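# Move mint tin from drawer to desk, close drawer

## Task

Lift the mint tin out of the drawer that stands open, set it down on the desk, and then push the drawer fully closed while every other item stays inside it. The cabinets must remain roughly where they were. The robot must not tip over or finish leaning. The result only counts if it holds by itself, without the robot keeping anything in place.

## Robot and tools

Robot: TidyBot++, a wheeled base 0.54 m long, 0.50 m wide and 0.38 m tall with four powered casters. On top sits one seven-joint arm with a two-finger gripper. The shoulder is 0.12 m ahead of the base centre and 0.68 m above the floor. There are two cameras: base_camera (644x364, pinhole) and wrist_camera (644x476, fisheye, looking where the hand points). Occasionally a loose object may get a brief push from outside.

Frames: the base frame has its origin on the floor under the base centre, with x forward, y left and z up. hand_pose is reported in this frame. It marks the point midway between the finger pads; its z axis runs out along the fingers and the fingers open and close along its y axis. The odometry frame is the base frame as it was when the scene began. base_odometry heading is positive to the left, in the range -3.142 to 3.142. It counts wheel turns, so slipping shows up as travel, and it drifts a few cm and degrees over many moves. base_tilt is in degrees, positive when the robot leans forward or right, with a fixed error of about 1 degree.

execute_actions(actions, cameras): actions is a list holding one action, or empty to just read state and images. An action may hold base, joints or both, plus optional speeds; its motions start together. base takes exactly one key, and each is an offset relative to where the base last reported itself: translate_m (metres, forward positive, -2 to 2), strafe_m (metres, left positive, -2 to 2) or rotate_rad (radians, counter-clockwise from above positive, -6.3 to 6.3). joints is a dict of absolute targets by name: joint_1_rad (any angle; turns the whole arm about vertical, positive clockwise from above, opposite to rotate_rad), joint_2_rad shoulder (-2.249 to 2.249), joint_3_rad (any angle; upper arm roll), joint_4_rad elbow (-2.579 to 2.579), joint_5_rad (any angle; forearm roll), joint_6_rad wrist (-2.099 to 2.099), joint_7_rad (any angle; hand roll; pointing down, positive is counter-clockwise from above, and at 1.57 the fingers open toward left and right), gripper_pos (0 fully open to 1 fully closed). Angles are in radians. Any-angle joints go the short way, so turn in steps under half a turn. speeds caps top speed for that action only: translate_m and strafe_m 0.05 to 0.5 m/s, rotate_rad 0.1 to 1.57 rad/s (defaults are the maxima). A base move that needs more than 8.667 s is refused, and so is any unknown key or out-of-range value; then nothing moves. An action lasts at most 15 s. cameras is a list of base_camera, wrist_camera or all; null or omitted gives all, [] gives none. Joints or base left out may still be pushing toward earlier targets.

wait(seconds): 0 to 10 s, no new command; returns state and images. zoom_image(camera, region): region is [x0, y0, x1, y1] in pixels of that camera's latest full image, at most 504x504. finished_scene(scene): ends the scene for good, after the last command has been held; the goal must already hold.

Arm geometry: upper arm 0.42 m, forearm 0.31 m, hand 0.31 m to the hand point. With joint_1_rad 0, joint_3_rad 3.14 and joint_5_rad 0 (close to the start), the arm moves in the vertical plane along base x. Angles from vertical, forward positive: upper arm = joint_2_rad, forearm = joint_2_rad - joint_4_rad, hand = that minus joint_6_rad. Forward reach from the shoulder is the sum of length times sin(angle); height above it is the sum of length times cos(angle). The arm begins folded, hand down, sticking up to 0.08 m past the base front, elbow up to 1.15 m high. A downward-pointing hand reaches at most about 0.94 m high, and only near the base. Joint speeds are up to 1.39 rad/s (1.22 for joints 5 to 7). Finger gap is about 85 x (1 - gripper_pos) mm; closed fingertips extend about 20 mm beyond the hand point.

Result lines: base_status and joint_status report how each motion ended. done means reached (for the base, only that the wheels turned the full amount, even if slipping). off_target means it stopped short and may keep pushing; for the gripper at 1 it means something is held, at the reading shown. contact_stop or time_out means the old target was dropped and it holds position; a blocked base can report done while well short. joint command not followed with a cause line means a self-collision check withheld the arm targets (the gripper still moves); those targets may be retried later. on_its_own lists what moved uncommanded. motor_effort gives percent of maximum with the peak in brackets; readings are noisy. ARM HIT means the arm struck the base or itself. A torque fault (joints 1-4 limit 104.5 N m, warning 56.7; joints 5-7 limit 51.3, warning 29.4) freezes the arm and gripper for 10 s and skips the rest of the call. MOTOR HOT warns from 60 C; at 75 C an OVER-TEMPERATURE FAULT lets the arm sink, and keys then show limit_stop_at_motor_heat, so resend them. If a stop is reported, later motion calls in the same reply are not executed.

Accuracy: friction can leave joints slightly off while reporting done, so the hand lands a cm or two off. To correct, send each joint its last command plus (wanted angle minus read angle). Held objects make the arm sag; never command a joint to its read angle while holding. Trust camera images over hand_pose.

Avoid: dropping or slamming objects, hard pushes, driving while the arm is caught on something 0.8 m or higher (tipping risk), sideways shoves on a raised hand, and driving the arm into things. Back off to right a leaning robot. The robot keeps holding its last command while you think, so plan efficiently; less robot motion time is better.

Each tool is called after "Request:" by a JSON object that holds its "method" and its "body".

## Session

Request:
{"method": "execute_actions", "body": {"actions": []}}

Scene clock: 0.00 s.
base_odometry: x=+0.000 y=+0.000 heading=+0.000 (m, m, rad; odometry frame)
base_tilt: forward=+0.3 right=+0.0 (deg)
base_status: not commanded
joint_positions: joint_1_rad=+0.046 joint_2_rad=-0.344 joint_3_rad=+3.198 joint_4_rad=-2.542 joint_5_rad=-0.041 joint_6_rad=-0.902 joint_7_rad=+1.628 gripper_pos=+0.000
joint_status: not commanded
motor_effort: joint_1_rad=+0 joint_2_rad=-2 joint_3_rad=+0 joint_4_rad=+17 joint_5_rad=-2 joint_6_rad=+2 joint_7_rad=-1 (%)
hand_pose: x=+0.2459 y=+0.0007 z=+0.5829 quat_wxyz=(-0.024, +0.999, -0.033, +0.022) (m; base frame)
pictures: base_camera, wrist_camera
Images, in order (width x height): base_camera 644x364, wrist_camera 644x476.

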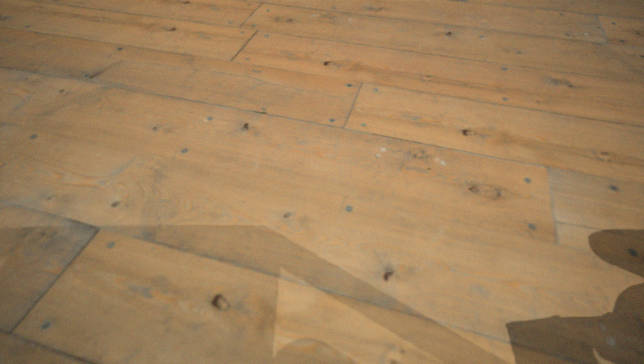

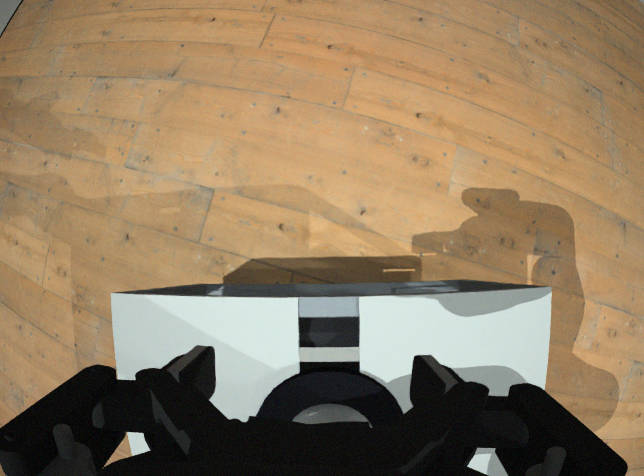

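Base camera looks down. Raise the hand to look around.

Request:
{"method": "execute_actions", "body": {"actions": [{"joints":{"joint_6_rad":-2.0}}], "cameras": ["wrist_camera"]}}

Scene clock: 1.47 s.
base_odometry: x=+0.000 y=+0.000 heading=+0.000 (m, m, rad; odometry frame)
base_tilt: forward=+0.3 right=-0.1 (deg)
base_status: not commanded
joint_positions: joint_1_rad=+0.046 joint_2_rad=-0.344 joint_3_rad=+3.198 joint_4_rad=-2.546 joint_5_rad=-0.041 joint_6_rad=-1.037 joint_7_rad=+1.628 gripper_pos=+0.000
joint_status: joint_6_rad not_followed (moved -0.135 of -1.098)
motor_effort: joint_1_rad=+1(0) joint_2_rad=+0(3) joint_3_rad=+1(1) joint_4_rad=+13(19) joint_5_rad=-1(0) joint_6_rad=+0(6) joint_7_rad=-1(0) (%)
hand_pose: x=+0.2024 y=+0.0060 z=+0.5833 quat_wxyz=(-0.030, +0.998, -0.031, -0.047) (m; base frame)
pictures: wrist_camera
joint command not followed: on one or more control steps a check withheld the commanded joint targets, and the robot was not sent them on those steps. On the call's last step the targets were still withheld.
cause: the commanded joint targets would bring two parts of the arm too close to each other (the joints from joint_2_rad to joint_7_rad lie between them); next, command targets that bring no two parts of the arm closer together.
Images, in order (width x height): wrist_camera 644x476.

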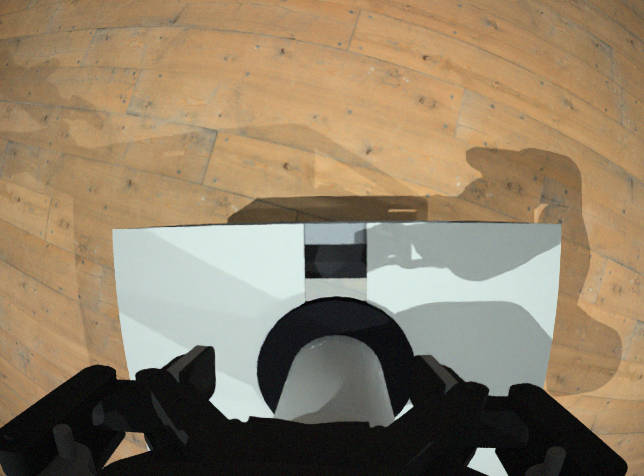

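Wrong direction.

Request:
{"method": "execute_actions", "body": {"actions": [{"joints":{"joint_6_rad":0.3}}], "cameras": ["wrist_camera"]}}

Scene clock: 3.93 s.
base_odometry: x=+0.000 y=+0.000 heading=+0.000 (m, m, rad; odometry frame)
base_tilt: forward=+0.3 right=+0.0 (deg)
base_status: not commanded
joint_positions: joint_1_rad=+0.046 joint_2_rad=-0.344 joint_3_rad=+3.198 joint_4_rad=-2.544 joint_5_rad=-0.041 joint_6_rad=+0.286 joint_7_rad=+1.628 gripper_pos=+0.000
joint_status: all done
motor_effort: joint_1_rad=+0(0) joint_2_rad=-6(6) joint_3_rad=+0(1) joint_4_rad=+19(18) joint_5_rad=-1(1) joint_6_rad=+9(9) joint_7_rad=+0(0) (%)
hand_pose: x=+0.5228 y=-0.0444 z=+0.7884 quat_wxyz=(+0.031, +0.816, -0.042, +0.575) (m; base frame)
pictures: wrist_camera
joint command not followed: on one or more control steps a check withheld the commanded joint targets, and the robot was not sent them on those steps.
cause: the commanded joint targets would bring two parts of the arm too close to each other (the joints from joint_2_rad to joint_7_rad lie between them); next, command targets that bring no two parts of the arm closer together.
Images, in order (width x height): wrist_camera 644x476.

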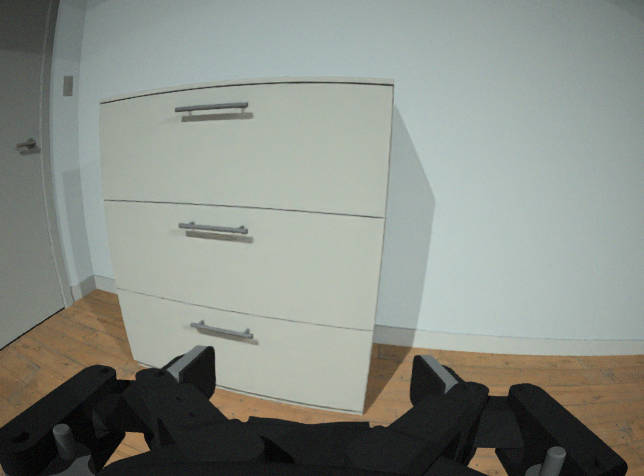

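Closed here. Look around.

Request:
{"method": "execute_actions", "body": {"actions": [{"base":{"rotate_rad":-1.5}}], "cameras": ["wrist_camera"]}}

Request:
{"method": "execute_actions", "body": {"actions": [{"base":{"rotate_rad":-1.5}}], "cameras": ["wrist_camera"]}}

Request:
{"method": "execute_actions", "body": {"actions": [{"base":{"rotate_rad":-1.5}}], "cameras": ["wrist_camera"]}}

Scene clock: 6.37 s.
base_odometry: x=+0.000 y=+0.000 heading=-1.499 (m, m, rad; odometry frame)
base_tilt: forward=+0.3 right=+0.0 (deg)
base_status: done
joint_positions: joint_1_rad=+0.046 joint_2_rad=-0.344 joint_3_rad=+3.199 joint_4_rad=-2.544 joint_5_rad=-0.041 joint_6_rad=+0.286 joint_7_rad=+1.628 gripper_pos=+0.000
joint_status: not commanded
motor_effort: joint_1_rad=+0(1) joint_2_rad=-6(6) joint_3_rad=+0(1) joint_4_rad=+18(19) joint_5_rad=+0(0) joint_6_rad=+9(8) joint_7_rad=+0(1) (%)
hand_pose: x=+0.5228 y=-0.0445 z=+0.7884 quat_wxyz=(+0.031, +0.816, -0.042, +0.575) (m; base frame)
pictures: wrist_camera
Images, in order (width x height): wrist_camera 644x476.

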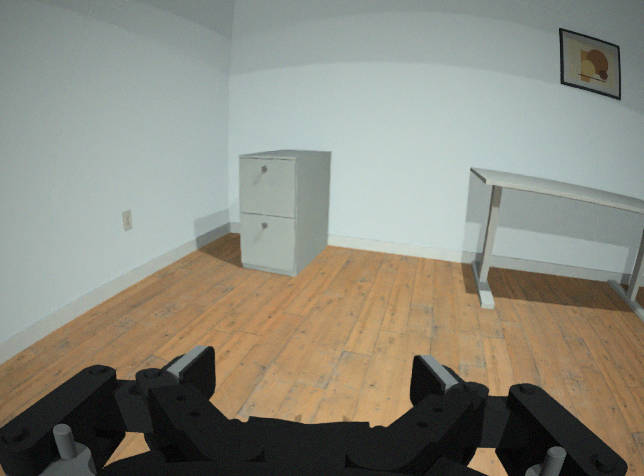

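Scene clock: 8.60 s.
base_odometry: x=+0.000 y=+0.000 heading=-2.997 (m, m, rad; odometry frame)
base_tilt: forward=+0.3 right=+0.1 (deg)
base_status: done
joint_positions: joint_1_rad=+0.046 joint_2_rad=-0.344 joint_3_rad=+3.199 joint_4_rad=-2.544 joint_5_rad=-0.041 joint_6_rad=+0.286 joint_7_rad=+1.628 gripper_pos=+0.000
joint_status: not commanded
motor_effort: joint_1_rad=+0(1) joint_2_rad=-6(7) joint_3_rad=+0(1) joint_4_rad=+19(19) joint_5_rad=-1(1) joint_6_rad=+8(9) joint_7_rad=+0(1) (%)
hand_pose: x=+0.5228 y=-0.0447 z=+0.7884 quat_wxyz=(+0.031, +0.816, -0.042, +0.575) (m; base frame)
pictures: wrist_camera
Images, in order (width x height): wrist_camera 644x476.

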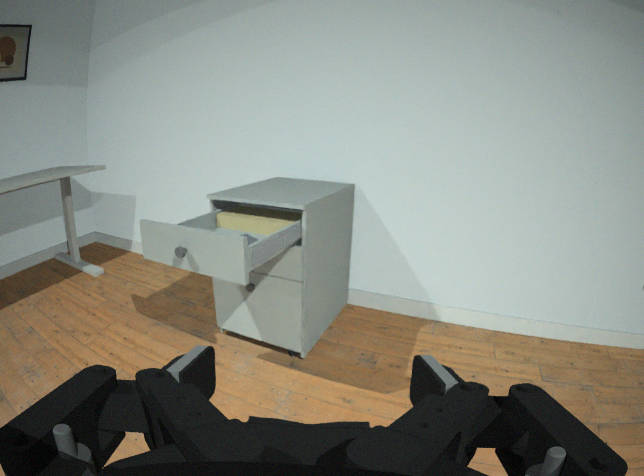

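Scene clock: 10.87 s.
base_odometry: x=+0.000 y=+0.000 heading=+1.787 (m, m, rad; odometry frame)
base_tilt: forward=+0.3 right=+0.1 (deg)
base_status: done
joint_positions: joint_1_rad=+0.046 joint_2_rad=-0.344 joint_3_rad=+3.199 joint_4_rad=-2.544 joint_5_rad=-0.041 joint_6_rad=+0.286 joint_7_rad=+1.628 gripper_pos=+0.000
joint_status: not commanded
motor_effort: joint_1_rad=+0(1) joint_2_rad=-6(7) joint_3_rad=+1(2) joint_4_rad=+18(18) joint_5_rad=-1(1) joint_6_rad=+8(9) joint_7_rad=-1(1) (%)
hand_pose: x=+0.5228 y=-0.0448 z=+0.7884 quat_wxyz=(+0.031, +0.816, -0.042, +0.575) (m; base frame)
pictures: wrist_camera
Images, in order (width x height): wrist_camera 644x476.

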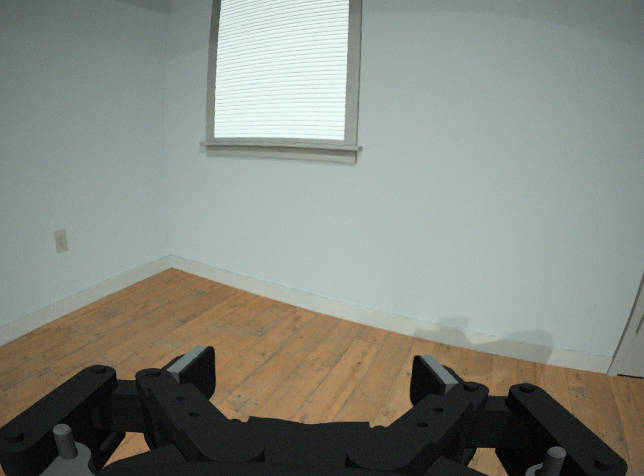

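Request:
{"method": "execute_actions", "body": {"actions": [{"base":{"rotate_rad":1.7}}], "cameras": []}}

Request:
{"method": "execute_actions", "body": {"actions": [{"base":{"translate_m":0.6},"joints":{"joint_6_rad":-0.2}}], "cameras": ["wrist_camera"]}}

Scene clock: 13.67 s.
base_odometry: x=+0.000 y=+0.000 heading=-2.797 (m, m, rad; odometry frame)
base_tilt: forward=+0.3 right=+0.1 (deg)
base_status: done
joint_positions: joint_1_rad=+0.046 joint_2_rad=-0.344 joint_3_rad=+3.199 joint_4_rad=-2.544 joint_5_rad=-0.041 joint_6_rad=+0.286 joint_7_rad=+1.628 gripper_pos=+0.000
joint_status: not commanded
motor_effort: joint_1_rad=+1(2) joint_2_rad=-6(6) joint_3_rad=+0(1) joint_4_rad=+18(18) joint_5_rad=-1(0) joint_6_rad=+8(8) joint_7_rad=-1(0) (%)
hand_pose: x=+0.5228 y=-0.0447 z=+0.7884 quat_wxyz=(+0.031, +0.816, -0.042, +0.575) (m; base frame)
pictures: none
No camera images: the call's "cameras" was empty. Leave "cameras" out to get every camera's image.

Scene clock: 16.20 s.
base_odometry: x=-0.565 y=-0.203 heading=-2.796 (m, m, rad; odometry frame)
base_tilt: forward=+0.4 right=+0.0 (deg)
base_status: done
joint_positions: joint_1_rad=+0.046 joint_2_rad=-0.347 joint_3_rad=+3.199 joint_4_rad=-2.544 joint_5_rad=-0.041 joint_6_rad=-0.189 joint_7_rad=+1.628 gripper_pos=+0.000
joint_status: all done
motor_effort: joint_1_rad=+1(0) joint_2_rad=-4(6) joint_3_rad=+0(0) joint_4_rad=+18(20) joint_5_rad=+0(0) joint_6_rad=+7(9) joint_7_rad=+0(0) (%)
hand_pose: x=+0.4435 y=-0.0284 z=+0.6667 quat_wxyz=(+0.009, +0.929, -0.040, +0.369) (m; base frame)
pictures: wrist_camera
Images, in order (width x height): wrist_camera 644x476.

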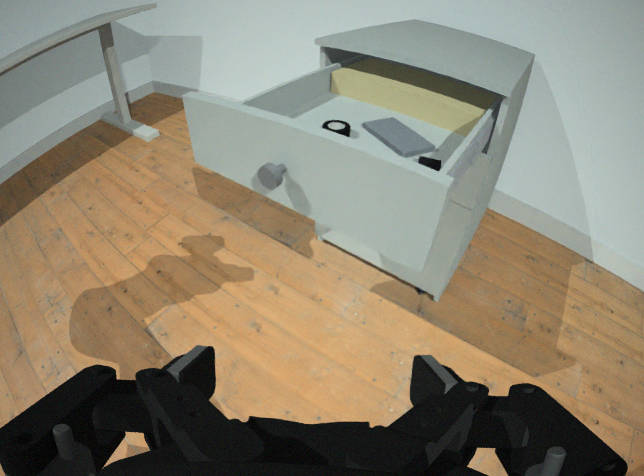

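Request:
{"method": "execute_actions", "body": {"actions": [{"base":{"rotate_rad":-0.345}}], "cameras": []}}

Request:
{"method": "execute_actions", "body": {"actions": [{"base":{"strafe_m":0.3}}], "cameras": ["wrist_camera"]}}

Scene clock: 17.90 s.
base_odometry: x=-0.565 y=-0.203 heading=-3.140 (m, m, rad; odometry frame)
base_tilt: forward=+0.3 right=+0.1 (deg)
base_status: done
joint_positions: joint_1_rad=+0.046 joint_2_rad=-0.347 joint_3_rad=+3.199 joint_4_rad=-2.544 joint_5_rad=-0.041 joint_6_rad=-0.189 joint_7_rad=+1.628 gripper_pos=+0.000
joint_status: not commanded
motor_effort: joint_1_rad=+1(1) joint_2_rad=-4(5) joint_3_rad=+0(1) joint_4_rad=+18(18) joint_5_rad=+0(1) joint_6_rad=+7(7) joint_7_rad=-1(0) (%)
hand_pose: x=+0.4435 y=-0.0283 z=+0.6667 quat_wxyz=(+0.009, +0.929, -0.040, +0.369) (m; base frame)
pictures: none
No camera images: the call's "cameras" was empty. Leave "cameras" out to get every camera's image.

Scene clock: 19.80 s.
base_odometry: x=-0.565 y=-0.503 heading=-3.141 (m, m, rad; odometry frame)
base_tilt: forward=+0.3 right=+0.0 (deg)
base_status: done
joint_positions: joint_1_rad=+0.046 joint_2_rad=-0.347 joint_3_rad=+3.199 joint_4_rad=-2.544 joint_5_rad=-0.041 joint_6_rad=-0.189 joint_7_rad=+1.628 gripper_pos=+0.000
joint_status: not commanded
motor_effort: joint_1_rad=+0(1) joint_2_rad=-4(5) joint_3_rad=+0(2) joint_4_rad=+17(18) joint_5_rad=+1(1) joint_6_rad=+6(7) joint_7_rad=+0(1) (%)
hand_pose: x=+0.4435 y=-0.0283 z=+0.6667 quat_wxyz=(+0.009, +0.929, -0.040, +0.369) (m; base frame)
pictures: wrist_camera
Images, in order (width x height): wrist_camera 644x476.

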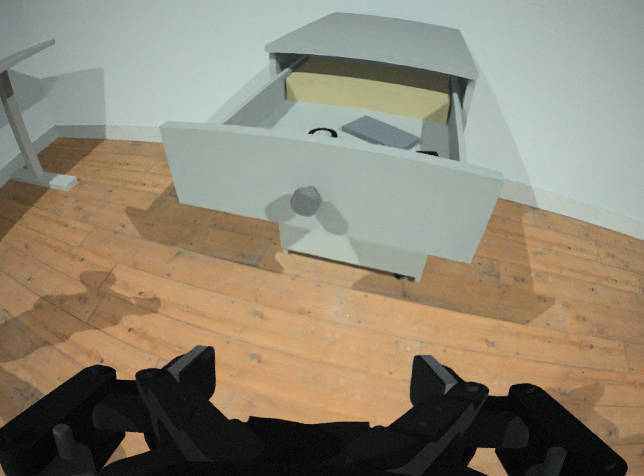

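Request:
{"method": "execute_actions", "body": {"actions": [{"joints":{"joint_1_rad":0,"joint_2_rad":0.6,"joint_4_rad":-0.97,"joint_6_rad":-1.3}}], "cameras": ["wrist_camera"]}}

Scene clock: 22.87 s.
base_odometry: x=-0.565 y=-0.503 heading=-3.141 (m, m, rad; odometry frame)
base_tilt: forward=+0.2 right=-0.1 (deg)
base_status: not commanded
joint_positions: joint_1_rad=+0.014 joint_2_rad=+0.592 joint_3_rad=+3.199 joint_4_rad=-0.986 joint_5_rad=-0.041 joint_6_rad=-1.266 joint_7_rad=+1.628 gripper_pos=+0.000
joint_status: all done
motor_effort: joint_1_rad=+1(0) joint_2_rad=-41(41) joint_3_rad=+1(0) joint_4_rad=+19(18) joint_5_rad=+0(1) joint_6_rad=+3(7) joint_7_rad=-1(0) (%)
hand_pose: x=+0.7598 y=-0.0243 z=+0.7311 quat_wxyz=(+0.004, +0.989, -0.003, +0.149) (m; base frame)
pictures: wrist_camera
Images, in order (width x height): wrist_camera 644x476.

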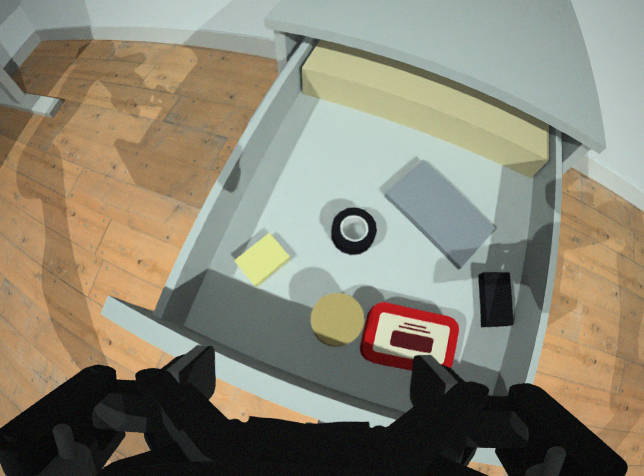

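Request:
{"method": "execute_actions", "body": {"actions": [{"joints":{"joint_1_rad":0.143,"joint_2_rad":0.751,"joint_4_rad":-0.875,"joint_6_rad":-1.516,"joint_7_rad":0.0}}], "cameras": ["wrist_camera"]}}

Scene clock: 25.17 s.
base_odometry: x=-0.565 y=-0.503 heading=-3.141 (m, m, rad; odometry frame)
base_tilt: forward=+0.4 right=+0.0 (deg)
base_status: not commanded
joint_positions: joint_1_rad=+0.136 joint_2_rad=+0.744 joint_3_rad=+3.199 joint_4_rad=-0.891 joint_5_rad=-0.041 joint_6_rad=-1.483 joint_7_rad=+0.016 gripper_pos=+0.000
joint_status: all done
motor_effort: joint_1_rad=+0(2) joint_2_rad=-44(46) joint_3_rad=+0(0) joint_4_rad=+17(18) joint_5_rad=-1(1) joint_6_rad=+1(3) joint_7_rad=-1(0) (%)
hand_pose: x=+0.7184 y=-0.0942 z=+0.6602 quat_wxyz=(-0.009, +0.647, -0.763, +0.009) (m; base frame)
pictures: wrist_camera
Images, in order (width x height): wrist_camera 644x476.

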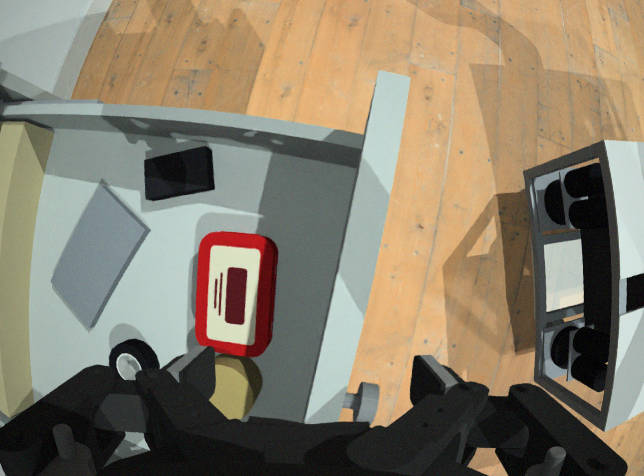

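Request:
{"method": "execute_actions", "body": {"actions": [{"base":{"translate_m":0.07},"joints":{"joint_2_rad":0.795,"joint_4_rad":-1.05,"joint_6_rad":-1.31}}], "cameras": ["wrist_camera"]}}

Scene clock: 26.60 s.
base_odometry: x=-0.635 y=-0.504 heading=-3.141 (m, m, rad; odometry frame)
base_tilt: forward=+0.3 right=+0.0 (deg)
base_status: done
joint_positions: joint_1_rad=+0.140 joint_2_rad=+0.733 joint_3_rad=+3.199 joint_4_rad=-1.009 joint_5_rad=-0.041 joint_6_rad=-1.361 joint_7_rad=+0.016 gripper_pos=+0.000
joint_status: joint_2_rad off_target (ended at +0.733, target +0.795); joint_4_rad off_target (ended at -1.009, target -1.050); the others done
motor_effort: joint_1_rad=-2(2) joint_2_rad=-30(45) joint_3_rad=-1(2) joint_4_rad=+11(18) joint_5_rad=-2(3) joint_6_rad=+4(13) joint_7_rad=-1(1) (%)
hand_pose: x=+0.7152 y=-0.0979 z=+0.6297 quat_wxyz=(-0.013, +0.643, -0.765, +0.015) (m; base frame)
pictures: wrist_camera
Images, in order (width x height): wrist_camera 644x476.

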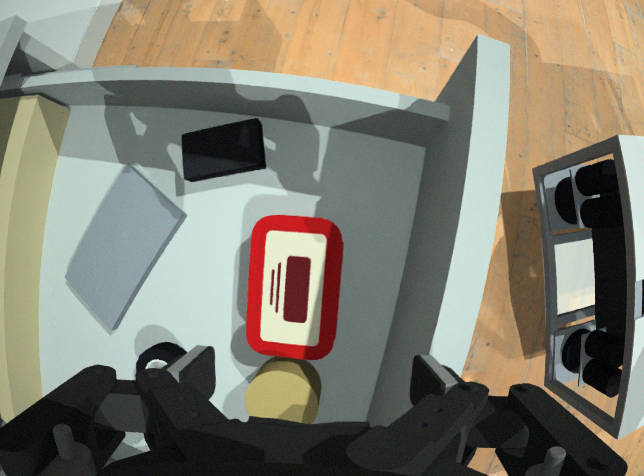

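Request:
{"method": "execute_actions", "body": {"actions": [{"base":{"translate_m":0.03},"joints":{"joint_1_rad":0.21,"joint_2_rad":0.745,"joint_4_rad":-0.875,"joint_6_rad":-1.516,"joint_7_rad":-0.05,"gripper_pos":0.15}}], "cameras": ["wrist_camera"]}}

Scene clock: 28.13 s.
base_odometry: x=-0.665 y=-0.504 heading=-3.140 (m, m, rad; odometry frame)
base_tilt: forward=+0.3 right=-0.1 (deg)
base_status: done
joint_positions: joint_1_rad=+0.205 joint_2_rad=+0.741 joint_3_rad=+3.199 joint_4_rad=-0.886 joint_5_rad=-0.041 joint_6_rad=-1.484 joint_7_rad=-0.015 gripper_pos=+0.150
joint_status: all done
motor_effort: joint_1_rad=+0(2) joint_2_rad=-45(52) joint_3_rad=-1(2) joint_4_rad=+17(17) joint_5_rad=-1(1) joint_6_rad=+1(8) joint_7_rad=+0(1) (%)
hand_pose: x=+0.7116 y=-0.1362 z=+0.6631 quat_wxyz=(-0.010, +0.607, -0.794, +0.012) (m; base frame)
pictures: wrist_camera
Images, in order (width x height): wrist_camera 644x476.

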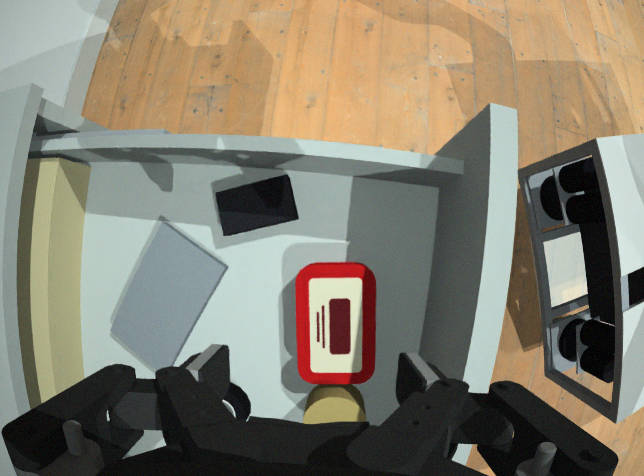

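Centered. Lower.

Request:
{"method": "execute_actions", "body": {"actions": [{"joints":{"joint_2_rad":0.795,"joint_4_rad":-1.05,"joint_6_rad":-1.31}}], "cameras": ["wrist_camera"]}}

Scene clock: 29.40 s.
base_odometry: x=-0.665 y=-0.504 heading=-3.140 (m, m, rad; odometry frame)
base_tilt: forward=+0.3 right=+0.1 (deg)
base_status: not commanded
joint_positions: joint_1_rad=+0.205 joint_2_rad=+0.796 joint_3_rad=+3.199 joint_4_rad=-1.040 joint_5_rad=-0.041 joint_6_rad=-1.341 joint_7_rad=-0.015 gripper_pos=+0.150
joint_status: all done
motor_effort: joint_1_rad=+1(0) joint_2_rad=-45(48) joint_3_rad=+0(1) joint_4_rad=+16(16) joint_5_rad=+0(0) joint_6_rad=+1(1) joint_7_rad=-1(0) (%)
hand_pose: x=+0.6971 y=-0.1349 z=+0.5821 quat_wxyz=(+0.011, +0.605, -0.796, -0.013) (m; base frame)
pictures: wrist_camera
Images, in order (width x height): wrist_camera 644x476.

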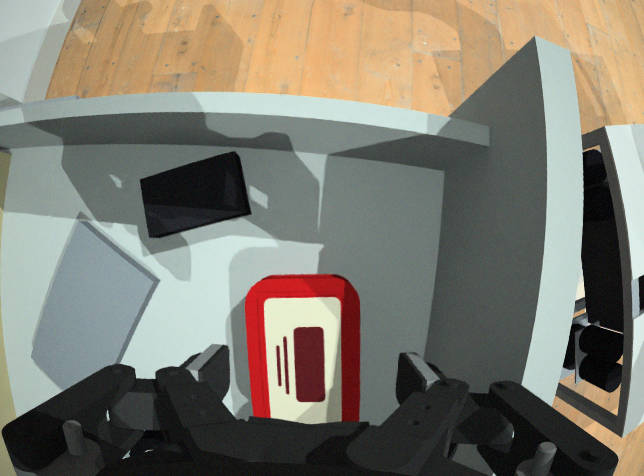

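Request:
{"method": "execute_actions", "body": {"actions": [{"joints":{"joint_2_rad":0.844,"joint_4_rad":-1.128,"joint_6_rad":-1.15}}], "cameras": ["wrist_camera"]}}

Scene clock: 30.63 s.
base_odometry: x=-0.665 y=-0.504 heading=-3.141 (m, m, rad; odometry frame)
base_tilt: forward=+0.3 right=+0.0 (deg)
base_status: not commanded
joint_positions: joint_1_rad=+0.205 joint_2_rad=+0.816 joint_3_rad=+3.199 joint_4_rad=-1.108 joint_5_rad=-0.041 joint_6_rad=-1.184 joint_7_rad=-0.015 gripper_pos=+0.150
joint_status: all done
motor_effort: joint_1_rad=+0(0) joint_2_rad=-42(45) joint_3_rad=+0(1) joint_4_rad=+15(16) joint_5_rad=+0(0) joint_6_rad=+1(7) joint_7_rad=+0(0) (%)
hand_pose: x=+0.7154 y=-0.1411 z=+0.5501 quat_wxyz=(-0.010, +0.604, -0.797, +0.015) (m; base frame)
pictures: wrist_camera
Images, in order (width x height): wrist_camera 644x476.

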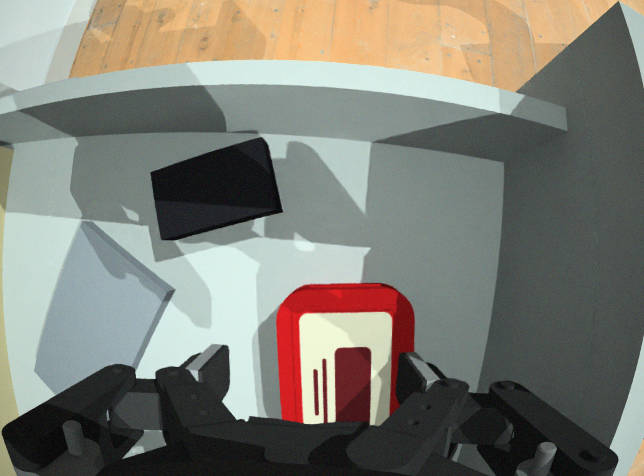

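Request:
{"method": "execute_actions", "body": {"actions": [{"base":{"translate_m":-0.015},"joints":{"joint_2_rad":0.875,"joint_4_rad":-1.14,"joint_6_rad":-1.1}}], "cameras": ["wrist_camera"]}}

Scene clock: 31.47 s.
base_odometry: x=-0.649 y=-0.504 heading=-3.141 (m, m, rad; odometry frame)
base_tilt: forward=+0.4 right=+0.0 (deg)
base_status: done
joint_positions: joint_1_rad=+0.205 joint_2_rad=+0.815 joint_3_rad=+3.197 joint_4_rad=-1.109 joint_5_rad=-0.041 joint_6_rad=-1.141 joint_7_rad=-0.016 gripper_pos=+0.150
joint_status: joint_2_rad off_target (ended at +0.815, target +0.875); the others done
motor_effort: joint_1_rad=+1(3) joint_2_rad=-34(42) joint_3_rad=+1(1) joint_4_rad=+12(15) joint_5_rad=+1(1) joint_6_rad=+3(3) joint_7_rad=+0(0) (%)
hand_pose: x=+0.7280 y=-0.1432 z=+0.5509 quat_wxyz=(-0.023, +0.604, -0.796, +0.031) (m; base frame)
pictures: wrist_camera
Images, in order (width x height): wrist_camera 644x476.

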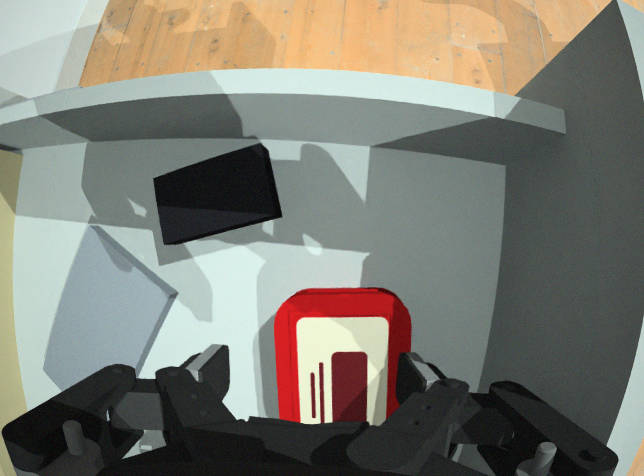

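Probably on the floor of the drawer. Close.

Request:
{"method": "execute_actions", "body": {"actions": [{"joints":{"joint_2_rad":0.82,"gripper_pos":1.0}}], "cameras": ["wrist_camera"]}}

Scene clock: 32.73 s.
base_odometry: x=-0.649 y=-0.504 heading=-3.141 (m, m, rad; odometry frame)
base_tilt: forward=+0.3 right=+0.1 (deg)
base_status: not commanded
joint_positions: joint_1_rad=+0.205 joint_2_rad=+0.801 joint_3_rad=+3.197 joint_4_rad=-1.118 joint_5_rad=-0.041 joint_6_rad=-1.137 joint_7_rad=-0.016 gripper_pos=+0.999
joint_status: all done
motor_effort: joint_1_rad=+1(1) joint_2_rad=-42(43) joint_3_rad=+0(1) joint_4_rad=+15(15) joint_5_rad=+0(0) joint_6_rad=+2(5) joint_7_rad=+0(1) (%)
hand_pose: x=+0.7275 y=-0.1431 z=+0.5569 quat_wxyz=(-0.026, +0.604, -0.796, +0.035) (m; base frame)
pictures: wrist_camera
Images, in order (width x height): wrist_camera 644x476.

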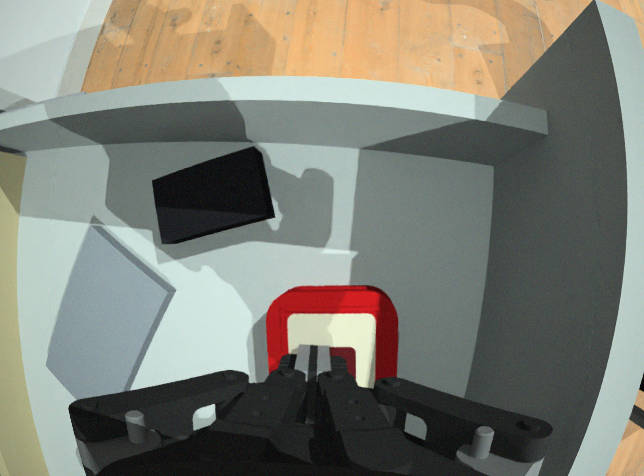

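Request:
{"method": "execute_actions", "body": {"actions": [{"joints":{"gripper_pos":0.0}}], "cameras": []}}

Request:
{"method": "execute_actions", "body": {"actions": [{"joints":{"joint_2_rad":0.875,"joint_4_rad":-1.15,"joint_6_rad":-1.12}}], "cameras": ["wrist_camera"]}}

Scene clock: 34.07 s.
base_odometry: x=-0.649 y=-0.504 heading=-3.141 (m, m, rad; odometry frame)
base_tilt: forward=+0.4 right=+0.0 (deg)
base_status: not commanded
joint_positions: joint_1_rad=+0.205 joint_2_rad=+0.812 joint_3_rad=+3.197 joint_4_rad=-1.126 joint_5_rad=-0.041 joint_6_rad=-1.125 joint_7_rad=-0.016 gripper_pos=+0.000
joint_status: all done
motor_effort: joint_1_rad=+0(0) joint_2_rad=-45(46) joint_3_rad=+1(1) joint_4_rad=+15(16) joint_5_rad=-1(0) joint_6_rad=+0(1) joint_7_rad=-1(1) (%)
hand_pose: x=+0.7263 y=-0.1430 z=+0.5482 quat_wxyz=(-0.024, +0.604, -0.796, +0.032) (m; base frame)
pictures: none
No camera images: the call's "cameras" was empty. Leave "cameras" out to get every camera's image.

Scene clock: 34.83 s.
base_odometry: x=-0.649 y=-0.504 heading=-3.141 (m, m, rad; odometry frame)
base_tilt: forward=+0.4 right=+0.0 (deg)
base_status: not commanded
joint_positions: joint_1_rad=+0.205 joint_2_rad=+0.814 joint_3_rad=+3.197 joint_4_rad=-1.126 joint_5_rad=-0.041 joint_6_rad=-1.125 joint_7_rad=-0.016 gripper_pos=+0.000
joint_status: joint_2_rad off_target (ended at +0.814, target +0.875); the others done
motor_effort: joint_1_rad=+0(0) joint_2_rad=-36(44) joint_3_rad=+0(0) joint_4_rad=+10(14) joint_5_rad=+0(1) joint_6_rad=+0(0) joint_7_rad=+0(1) (%)
hand_pose: x=+0.7261 y=-0.1430 z=+0.5470 quat_wxyz=(-0.023, +0.604, -0.796, +0.031) (m; base frame)
pictures: wrist_camera
Images, in order (width x height): wrist_camera 644x476.

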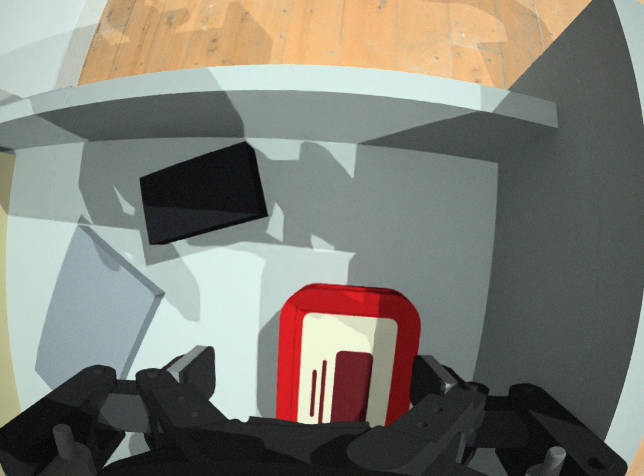

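Request:
{"method": "execute_actions", "body": {"actions": [], "cameras": ["base_camera"]}}

Scene clock: 34.93 s.
base_odometry: x=-0.649 y=-0.504 heading=-3.141 (m, m, rad; odometry frame)
base_tilt: forward=+0.3 right=+0.0 (deg)
base_status: not commanded
joint_positions: joint_1_rad=+0.205 joint_2_rad=+0.814 joint_3_rad=+3.197 joint_4_rad=-1.126 joint_5_rad=-0.041 joint_6_rad=-1.125 joint_7_rad=-0.016 gripper_pos=+0.000
joint_status: joint_2_rad off_target (ended at +0.814, target +0.875); the others done
motor_effort: joint_1_rad=+0(0) joint_2_rad=-36(44) joint_3_rad=+0(0) joint_4_rad=+11(14) joint_5_rad=+0(1) joint_6_rad=+0(0) joint_7_rad=+0(1) (%)
hand_pose: x=+0.7261 y=-0.1430 z=+0.5470 quat_wxyz=(-0.023, +0.604, -0.796, +0.031) (m; base frame)
pictures: base_camera
Images, in order (width x height): base_camera 644x364.

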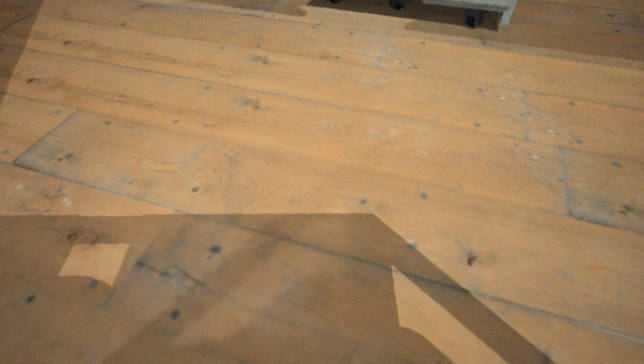

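Request:
{"method": "execute_actions", "body": {"actions": [{"joints":{"joint_2_rad":0.82,"gripper_pos":1.0}}], "cameras": ["wrist_camera"]}}

Scene clock: 36.17 s.
base_odometry: x=-0.649 y=-0.504 heading=-3.141 (m, m, rad; odometry frame)
base_tilt: forward=+0.3 right=+0.1 (deg)
base_status: not commanded
joint_positions: joint_1_rad=+0.205 joint_2_rad=+0.794 joint_3_rad=+3.197 joint_4_rad=-1.133 joint_5_rad=-0.041 joint_6_rad=-1.126 joint_7_rad=-0.016 gripper_pos=+0.999
joint_status: all done
motor_effort: joint_1_rad=+1(1) joint_2_rad=-40(42) joint_3_rad=+1(0) joint_4_rad=+14(15) joint_5_rad=+0(1) joint_6_rad=+2(8) joint_7_rad=+0(0) (%)
hand_pose: x=+0.7256 y=-0.1428 z=+0.5573 quat_wxyz=(-0.027, +0.603, -0.796, +0.036) (m; base frame)
pictures: wrist_camera
Images, in order (width x height): wrist_camera 644x476.

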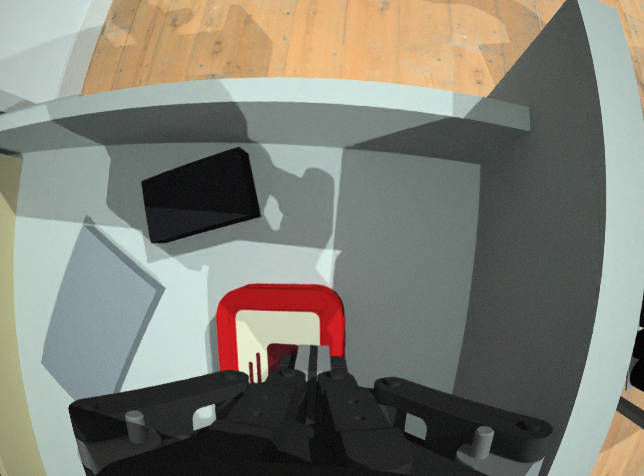

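Request:
{"method": "execute_actions", "body": {"actions": [{"base":{"translate_m":0.018},"joints":{"joint_2_rad":0.78,"gripper_pos":0.12}}], "cameras": []}}

Request:
{"method": "execute_actions", "body": {"actions": [{"joints":{"joint_2_rad":0.84}}], "cameras": ["wrist_camera"]}}

Scene clock: 39.77 s.
base_odometry: x=-0.668 y=-0.504 heading=-3.140 (m, m, rad; odometry frame)
base_tilt: forward=+0.4 right=+0.1 (deg)
base_status: done
joint_positions: joint_1_rad=+0.205 joint_2_rad=+0.788 joint_3_rad=+3.197 joint_4_rad=-1.136 joint_5_rad=-0.041 joint_6_rad=-1.126 joint_7_rad=-0.016 gripper_pos=+0.120
joint_status: all done
motor_effort: joint_1_rad=+1(2) joint_2_rad=-45(47) joint_3_rad=+0(1) joint_4_rad=+15(16) joint_5_rad=-1(1) joint_6_rad=+1(3) joint_7_rad=+0(1) (%)
hand_pose: x=+0.7248 y=-0.1429 z=+0.5596 quat_wxyz=(-0.028, +0.603, -0.796, +0.037) (m; base frame)
pictures: none
No camera images: the call's "cameras" was empty. Leave "cameras" out to get every camera's image.

Scene clock: 40.67 s.
base_odometry: x=-0.668 y=-0.504 heading=-3.140 (m, m, rad; odometry frame)
base_tilt: forward=+0.3 right=+0.0 (deg)
base_status: not commanded
joint_positions: joint_1_rad=+0.205 joint_2_rad=+0.838 joint_3_rad=+3.197 joint_4_rad=-1.138 joint_5_rad=-0.041 joint_6_rad=-1.126 joint_7_rad=-0.016 gripper_pos=+0.120
joint_status: all done
motor_effort: joint_1_rad=+0(0) joint_2_rad=-45(47) joint_3_rad=+0(1) joint_4_rad=+15(16) joint_5_rad=+0(1) joint_6_rad=+1(1) joint_7_rad=+0(1) (%)
hand_pose: x=+0.7174 y=-0.1414 z=+0.5284 quat_wxyz=(-0.011, +0.604, -0.797, +0.018) (m; base frame)
pictures: wrist_camera
Images, in order (width x height): wrist_camera 644x476.

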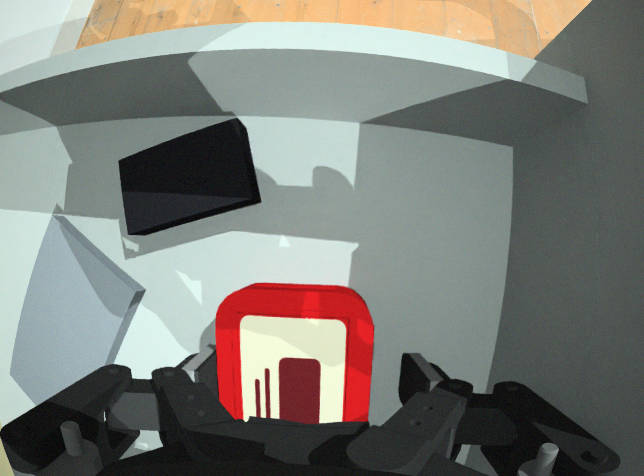

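Went lower now. A bit lower, then close.

Request:
{"method": "execute_actions", "body": {"actions": [{"joints":{"joint_2_rad":0.86,"gripper_pos":1.0}}], "cameras": ["wrist_camera"]}}

Scene clock: 41.90 s.
base_odometry: x=-0.668 y=-0.504 heading=-3.140 (m, m, rad; odometry frame)
base_tilt: forward=+0.4 right=+0.0 (deg)
base_status: not commanded
joint_positions: joint_1_rad=+0.205 joint_2_rad=+0.830 joint_3_rad=+3.197 joint_4_rad=-1.138 joint_5_rad=-0.041 joint_6_rad=-1.126 joint_7_rad=-0.016 gripper_pos=+0.362
joint_status: gripper_pos off_target (ended at +0.362, target +1.000); the others done
motor_effort: joint_1_rad=+0(0) joint_2_rad=-39(46) joint_3_rad=-1(0) joint_4_rad=+13(15) joint_5_rad=+1(0) joint_6_rad=+1(5) joint_7_rad=-1(0) (%)
hand_pose: x=+0.7186 y=-0.1416 z=+0.5334 quat_wxyz=(-0.014, +0.604, -0.797, +0.021) (m; base frame)
pictures: wrist_camera
Images, in order (width x height): wrist_camera 644x476.

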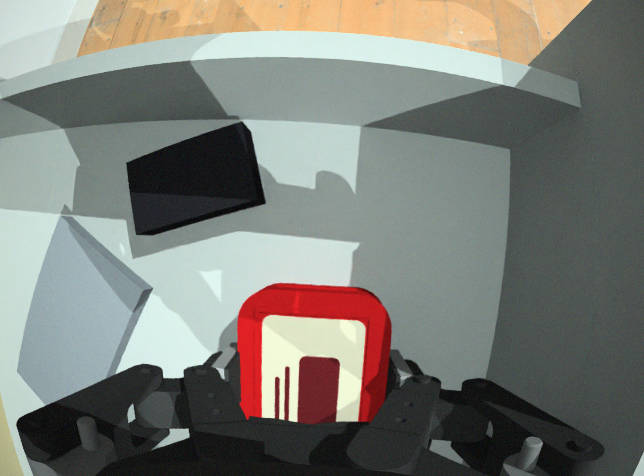

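Request:
{"method": "execute_actions", "body": {"actions": [{"joints":{"joint_1_rad":0,"joint_2_rad":0.408,"joint_4_rad":-0.749,"joint_6_rad":-1.985}}], "cameras": []}}

Request:
{"method": "execute_actions", "body": {"actions": [{"base":{"rotate_rad":1.57},"joints":{"joint_6_rad":-1.6}}], "cameras": ["wrist_camera"]}}

Scene clock: 44.30 s.
base_odometry: x=-0.668 y=-0.504 heading=-3.140 (m, m, rad; odometry frame)
base_tilt: forward=+0.4 right=+0.0 (deg)
base_status: not commanded
joint_positions: joint_1_rad=+0.010 joint_2_rad=+0.410 joint_3_rad=+3.198 joint_4_rad=-0.758 joint_5_rad=-0.041 joint_6_rad=-1.959 joint_7_rad=-0.016 gripper_pos=+0.363
joint_status: all done
motor_effort: joint_1_rad=+0(3) joint_2_rad=-32(55) joint_3_rad=+0(3) joint_4_rad=+16(17) joint_5_rad=-1(1) joint_6_rad=+1(5) joint_7_rad=+0(1) (%)
hand_pose: x=+0.5811 y=-0.0108 z=+0.8796 quat_wxyz=(-0.011, +0.685, -0.728, +0.000) (m; base frame)
pictures: none
No camera images: the call's "cameras" was empty. Leave "cameras" out to get every camera's image.

Scene clock: 46.83 s.
base_odometry: x=-0.668 y=-0.504 heading=-1.571 (m, m, rad; odometry frame)
base_tilt: forward=+0.3 right=+0.1 (deg)
base_status: done
joint_positions: joint_1_rad=-0.007 joint_2_rad=+0.423 joint_3_rad=+3.194 joint_4_rad=-0.758 joint_5_rad=-0.041 joint_6_rad=-1.612 joint_7_rad=-0.016 gripper_pos=+0.363
joint_status: all done
motor_effort: joint_1_rad=+0(5) joint_2_rad=-35(40) joint_3_rad=+0(3) joint_4_rad=+18(18) joint_5_rad=-1(1) joint_6_rad=+4(4) joint_7_rad=+0(0) (%)
hand_pose: x=+0.6897 y=-0.0046 z=+0.8921 quat_wxyz=(-0.128, +0.681, -0.711, +0.118) (m; base frame)
pictures: wrist_camera
Images, in order (width x height): wrist_camera 644x476.

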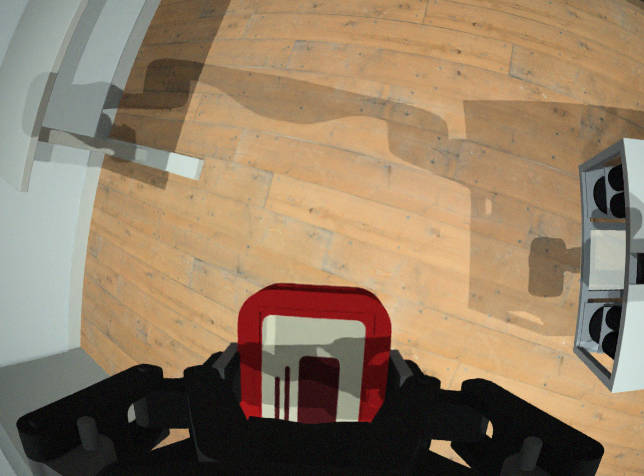

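Request:
{"method": "execute_actions", "body": {"actions": [{"base":{"strafe_m":-0.35}}], "cameras": []}}

Request:
{"method": "execute_actions", "body": {"actions": [{"base":{"translate_m":0.5}}], "cameras": ["wrist_camera"]}}

Scene clock: 65.07 s.
base_odometry: x=-1.018 y=-0.504 heading=-1.570 (m, m, rad; odometry frame)
base_tilt: forward=+0.5 right=+0.0 (deg)
base_status: done
joint_positions: joint_1_rad=+0.004 joint_2_rad=+0.423 joint_3_rad=+3.196 joint_4_rad=-0.758 joint_5_rad=-0.041 joint_6_rad=-1.612 joint_7_rad=-0.016 gripper_pos=+0.363
joint_status: not commanded
motor_effort: joint_1_rad=+1(4) joint_2_rad=-35(36) joint_3_rad=+0(1) joint_4_rad=+17(18) joint_5_rad=-1(2) joint_6_rad=+4(4) joint_7_rad=+0(0) (%)
hand_pose: x=+0.6896 y=-0.0118 z=+0.8922 quat_wxyz=(-0.127, +0.676, -0.716, +0.119) (m; base frame)
pictures: none
No camera images: the call's "cameras" was empty. Leave "cameras" out to get every camera's image.

Scene clock: 67.40 s.
base_odometry: x=-1.018 y=-1.004 heading=-1.571 (m, m, rad; odometry frame)
base_tilt: forward=+0.3 right=+0.1 (deg)
base_status: done
joint_positions: joint_1_rad=+0.004 joint_2_rad=+0.419 joint_3_rad=+3.196 joint_4_rad=-0.758 joint_5_rad=-0.041 joint_6_rad=-1.612 joint_7_rad=-0.016 gripper_pos=+0.363
joint_status: not commanded
motor_effort: joint_1_rad=+0(2) joint_2_rad=-35(39) joint_3_rad=+0(0) joint_4_rad=+18(19) joint_5_rad=+0(0) joint_6_rad=+4(5) joint_7_rad=+0(1) (%)
hand_pose: x=+0.6887 y=-0.0118 z=+0.8946 quat_wxyz=(-0.128, +0.676, -0.715, +0.120) (m; base frame)
pictures: wrist_camera
Images, in order (width x height): wrist_camera 644x476.

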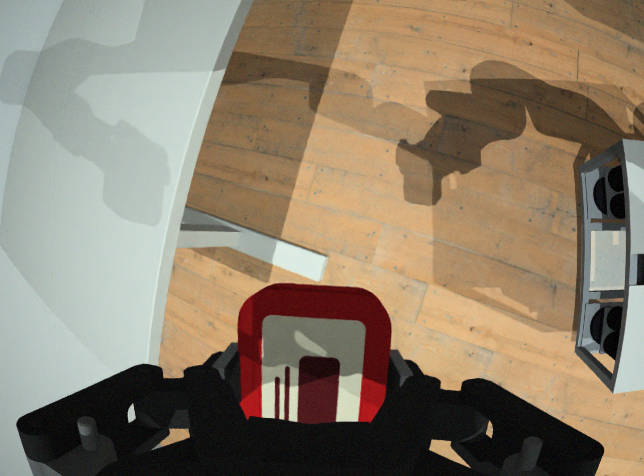

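Request:
{"method": "execute_actions", "body": {"actions": [{"base":{"translate_m":0.3},"joints":{"joint_6_rad":-1.985}}], "cameras": ["wrist_camera"]}}

Scene clock: 69.40 s.
base_odometry: x=-1.018 y=-1.305 heading=-1.571 (m, m, rad; odometry frame)
base_tilt: forward=+0.4 right=+0.1 (deg)
base_status: done
joint_positions: joint_1_rad=+0.004 joint_2_rad=+0.418 joint_3_rad=+3.196 joint_4_rad=-0.758 joint_5_rad=-0.041 joint_6_rad=-1.976 joint_7_rad=-0.016 gripper_pos=+0.363
joint_status: all done
motor_effort: joint_1_rad=+1(1) joint_2_rad=-33(36) joint_3_rad=+0(1) joint_4_rad=+16(18) joint_5_rad=-1(1) joint_6_rad=+0(4) joint_7_rad=-1(0) (%)
hand_pose: x=+0.5775 y=-0.0073 z=+0.8759 quat_wxyz=(-0.002, +0.688, -0.726, -0.009) (m; base frame)
pictures: wrist_camera
Images, in order (width x height): wrist_camera 644x476.

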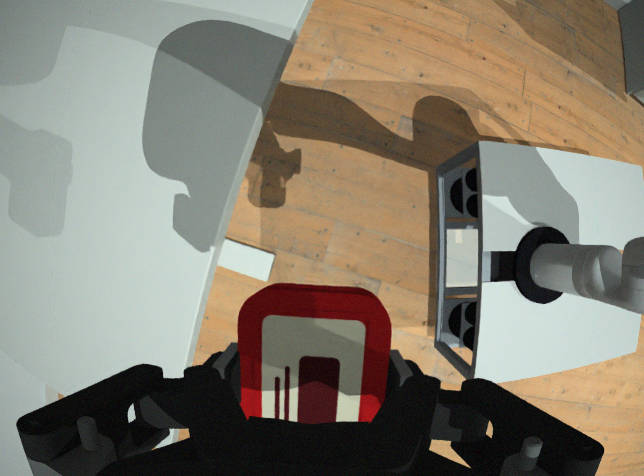

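Request:
{"method": "execute_actions", "body": {"actions": [{"base":{"translate_m":0.17},"joints":{"joint_6_rad":-1.8}}], "cameras": ["wrist_camera"]}}

Scene clock: 71.07 s.
base_odometry: x=-1.018 y=-1.475 heading=-1.571 (m, m, rad; odometry frame)
base_tilt: forward=+0.3 right=+0.0 (deg)
base_status: done
joint_positions: joint_1_rad=+0.004 joint_2_rad=+0.418 joint_3_rad=+3.196 joint_4_rad=-0.757 joint_5_rad=-0.041 joint_6_rad=-1.822 joint_7_rad=-0.016 gripper_pos=+0.363
joint_status: all done
motor_effort: joint_1_rad=+0(2) joint_2_rad=-34(37) joint_3_rad=+0(1) joint_4_rad=+17(18) joint_5_rad=+0(1) joint_6_rad=+2(4) joint_7_rad=-1(1) (%)
hand_pose: x=+0.6252 y=-0.0092 z=+0.8795 quat_wxyz=(-0.056, +0.686, -0.724, +0.046) (m; base frame)
pictures: wrist_camera
Images, in order (width x height): wrist_camera 644x476.

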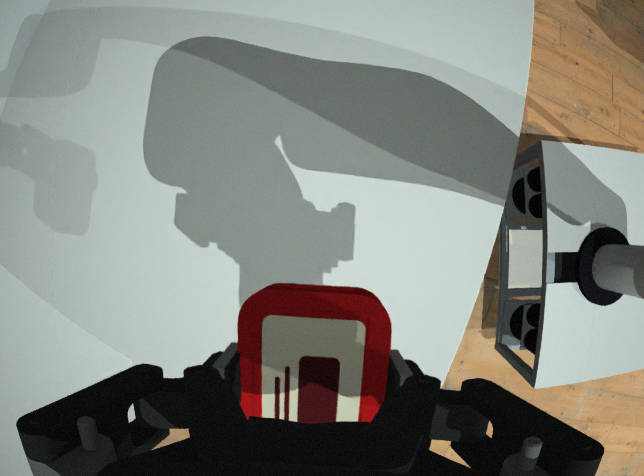

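Request:
{"method": "execute_actions", "body": {"actions": [{"joints":{"joint_4_rad":-0.95,"joint_6_rad":-1.68}}], "cameras": ["wrist_camera"]}}

Scene clock: 72.40 s.
base_odometry: x=-1.018 y=-1.475 heading=-1.571 (m, m, rad; odometry frame)
base_tilt: forward=+0.4 right=+0.0 (deg)
base_status: not commanded
joint_positions: joint_1_rad=+0.004 joint_2_rad=+0.417 joint_3_rad=+3.196 joint_4_rad=-0.941 joint_5_rad=-0.041 joint_6_rad=-1.714 joint_7_rad=-0.016 gripper_pos=+0.363
joint_status: all done
motor_effort: joint_1_rad=+0(0) joint_2_rad=-34(36) joint_3_rad=+0(1) joint_4_rad=+16(18) joint_5_rad=+0(0) joint_6_rad=+1(2) joint_7_rad=-1(1) (%)
hand_pose: x=+0.6188 y=-0.0098 z=+0.8225 quat_wxyz=(-0.031, +0.685, -0.728, +0.019) (m; base frame)
pictures: wrist_camera
Images, in order (width x height): wrist_camera 644x476.

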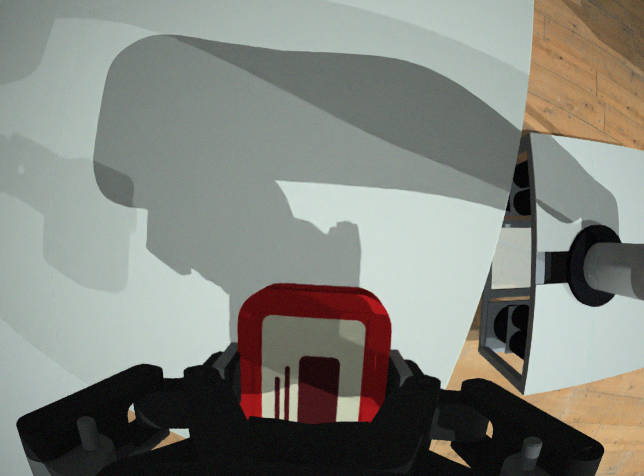

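Shadow meets tin; close to the surface. Slightly lower and release.

Request:
{"method": "execute_actions", "body": {"actions": [{"joints":{"joint_4_rad":-1.02,"joint_6_rad":-1.62}}], "cameras": []}}

Request:
{"method": "execute_actions", "body": {"actions": [{"joints":{"gripper_pos":0}}], "cameras": ["wrist_camera"]}}

Scene clock: 73.37 s.
base_odometry: x=-1.018 y=-1.475 heading=-1.571 (m, m, rad; odometry frame)
base_tilt: forward=+0.4 right=+0.1 (deg)
base_status: not commanded
joint_positions: joint_1_rad=+0.004 joint_2_rad=+0.416 joint_3_rad=+3.196 joint_4_rad=-1.012 joint_5_rad=-0.041 joint_6_rad=-1.654 joint_7_rad=-0.016 gripper_pos=+0.363
joint_status: all done
motor_effort: joint_1_rad=+1(1) joint_2_rad=-34(36) joint_3_rad=+0(0) joint_4_rad=+17(17) joint_5_rad=+0(1) joint_6_rad=+1(2) joint_7_rad=+0(1) (%)
hand_pose: x=+0.6196 y=-0.0103 z=+0.8004 quat_wxyz=(-0.028, +0.684, -0.729, +0.015) (m; base frame)
pictures: none
No camera images: the call's "cameras" was empty. Leave "cameras" out to get every camera's image.

Scene clock: 74.47 s.
base_odometry: x=-1.018 y=-1.475 heading=-1.571 (m, m, rad; odometry frame)
base_tilt: forward=+0.3 right=+0.0 (deg)
base_status: not commanded
joint_positions: joint_1_rad=+0.004 joint_2_rad=+0.416 joint_3_rad=+3.196 joint_4_rad=-1.012 joint_5_rad=-0.041 joint_6_rad=-1.654 joint_7_rad=-0.016 gripper_pos=+0.000
joint_status: all done
motor_effort: joint_1_rad=+0(0) joint_2_rad=-33(34) joint_3_rad=+0(0) joint_4_rad=+17(17) joint_5_rad=+0(2) joint_6_rad=+1(1) joint_7_rad=+0(0) (%)
hand_pose: x=+0.6195 y=-0.0103 z=+0.8005 quat_wxyz=(-0.028, +0.684, -0.729, +0.015) (m; base frame)
pictures: wrist_camera
Images, in order (width x height): wrist_camera 644x476.

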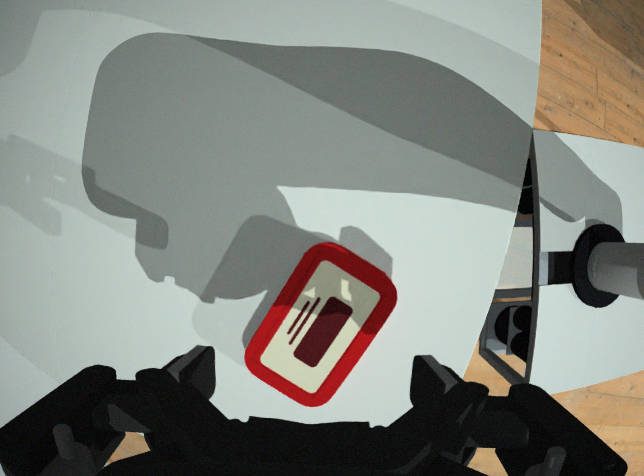

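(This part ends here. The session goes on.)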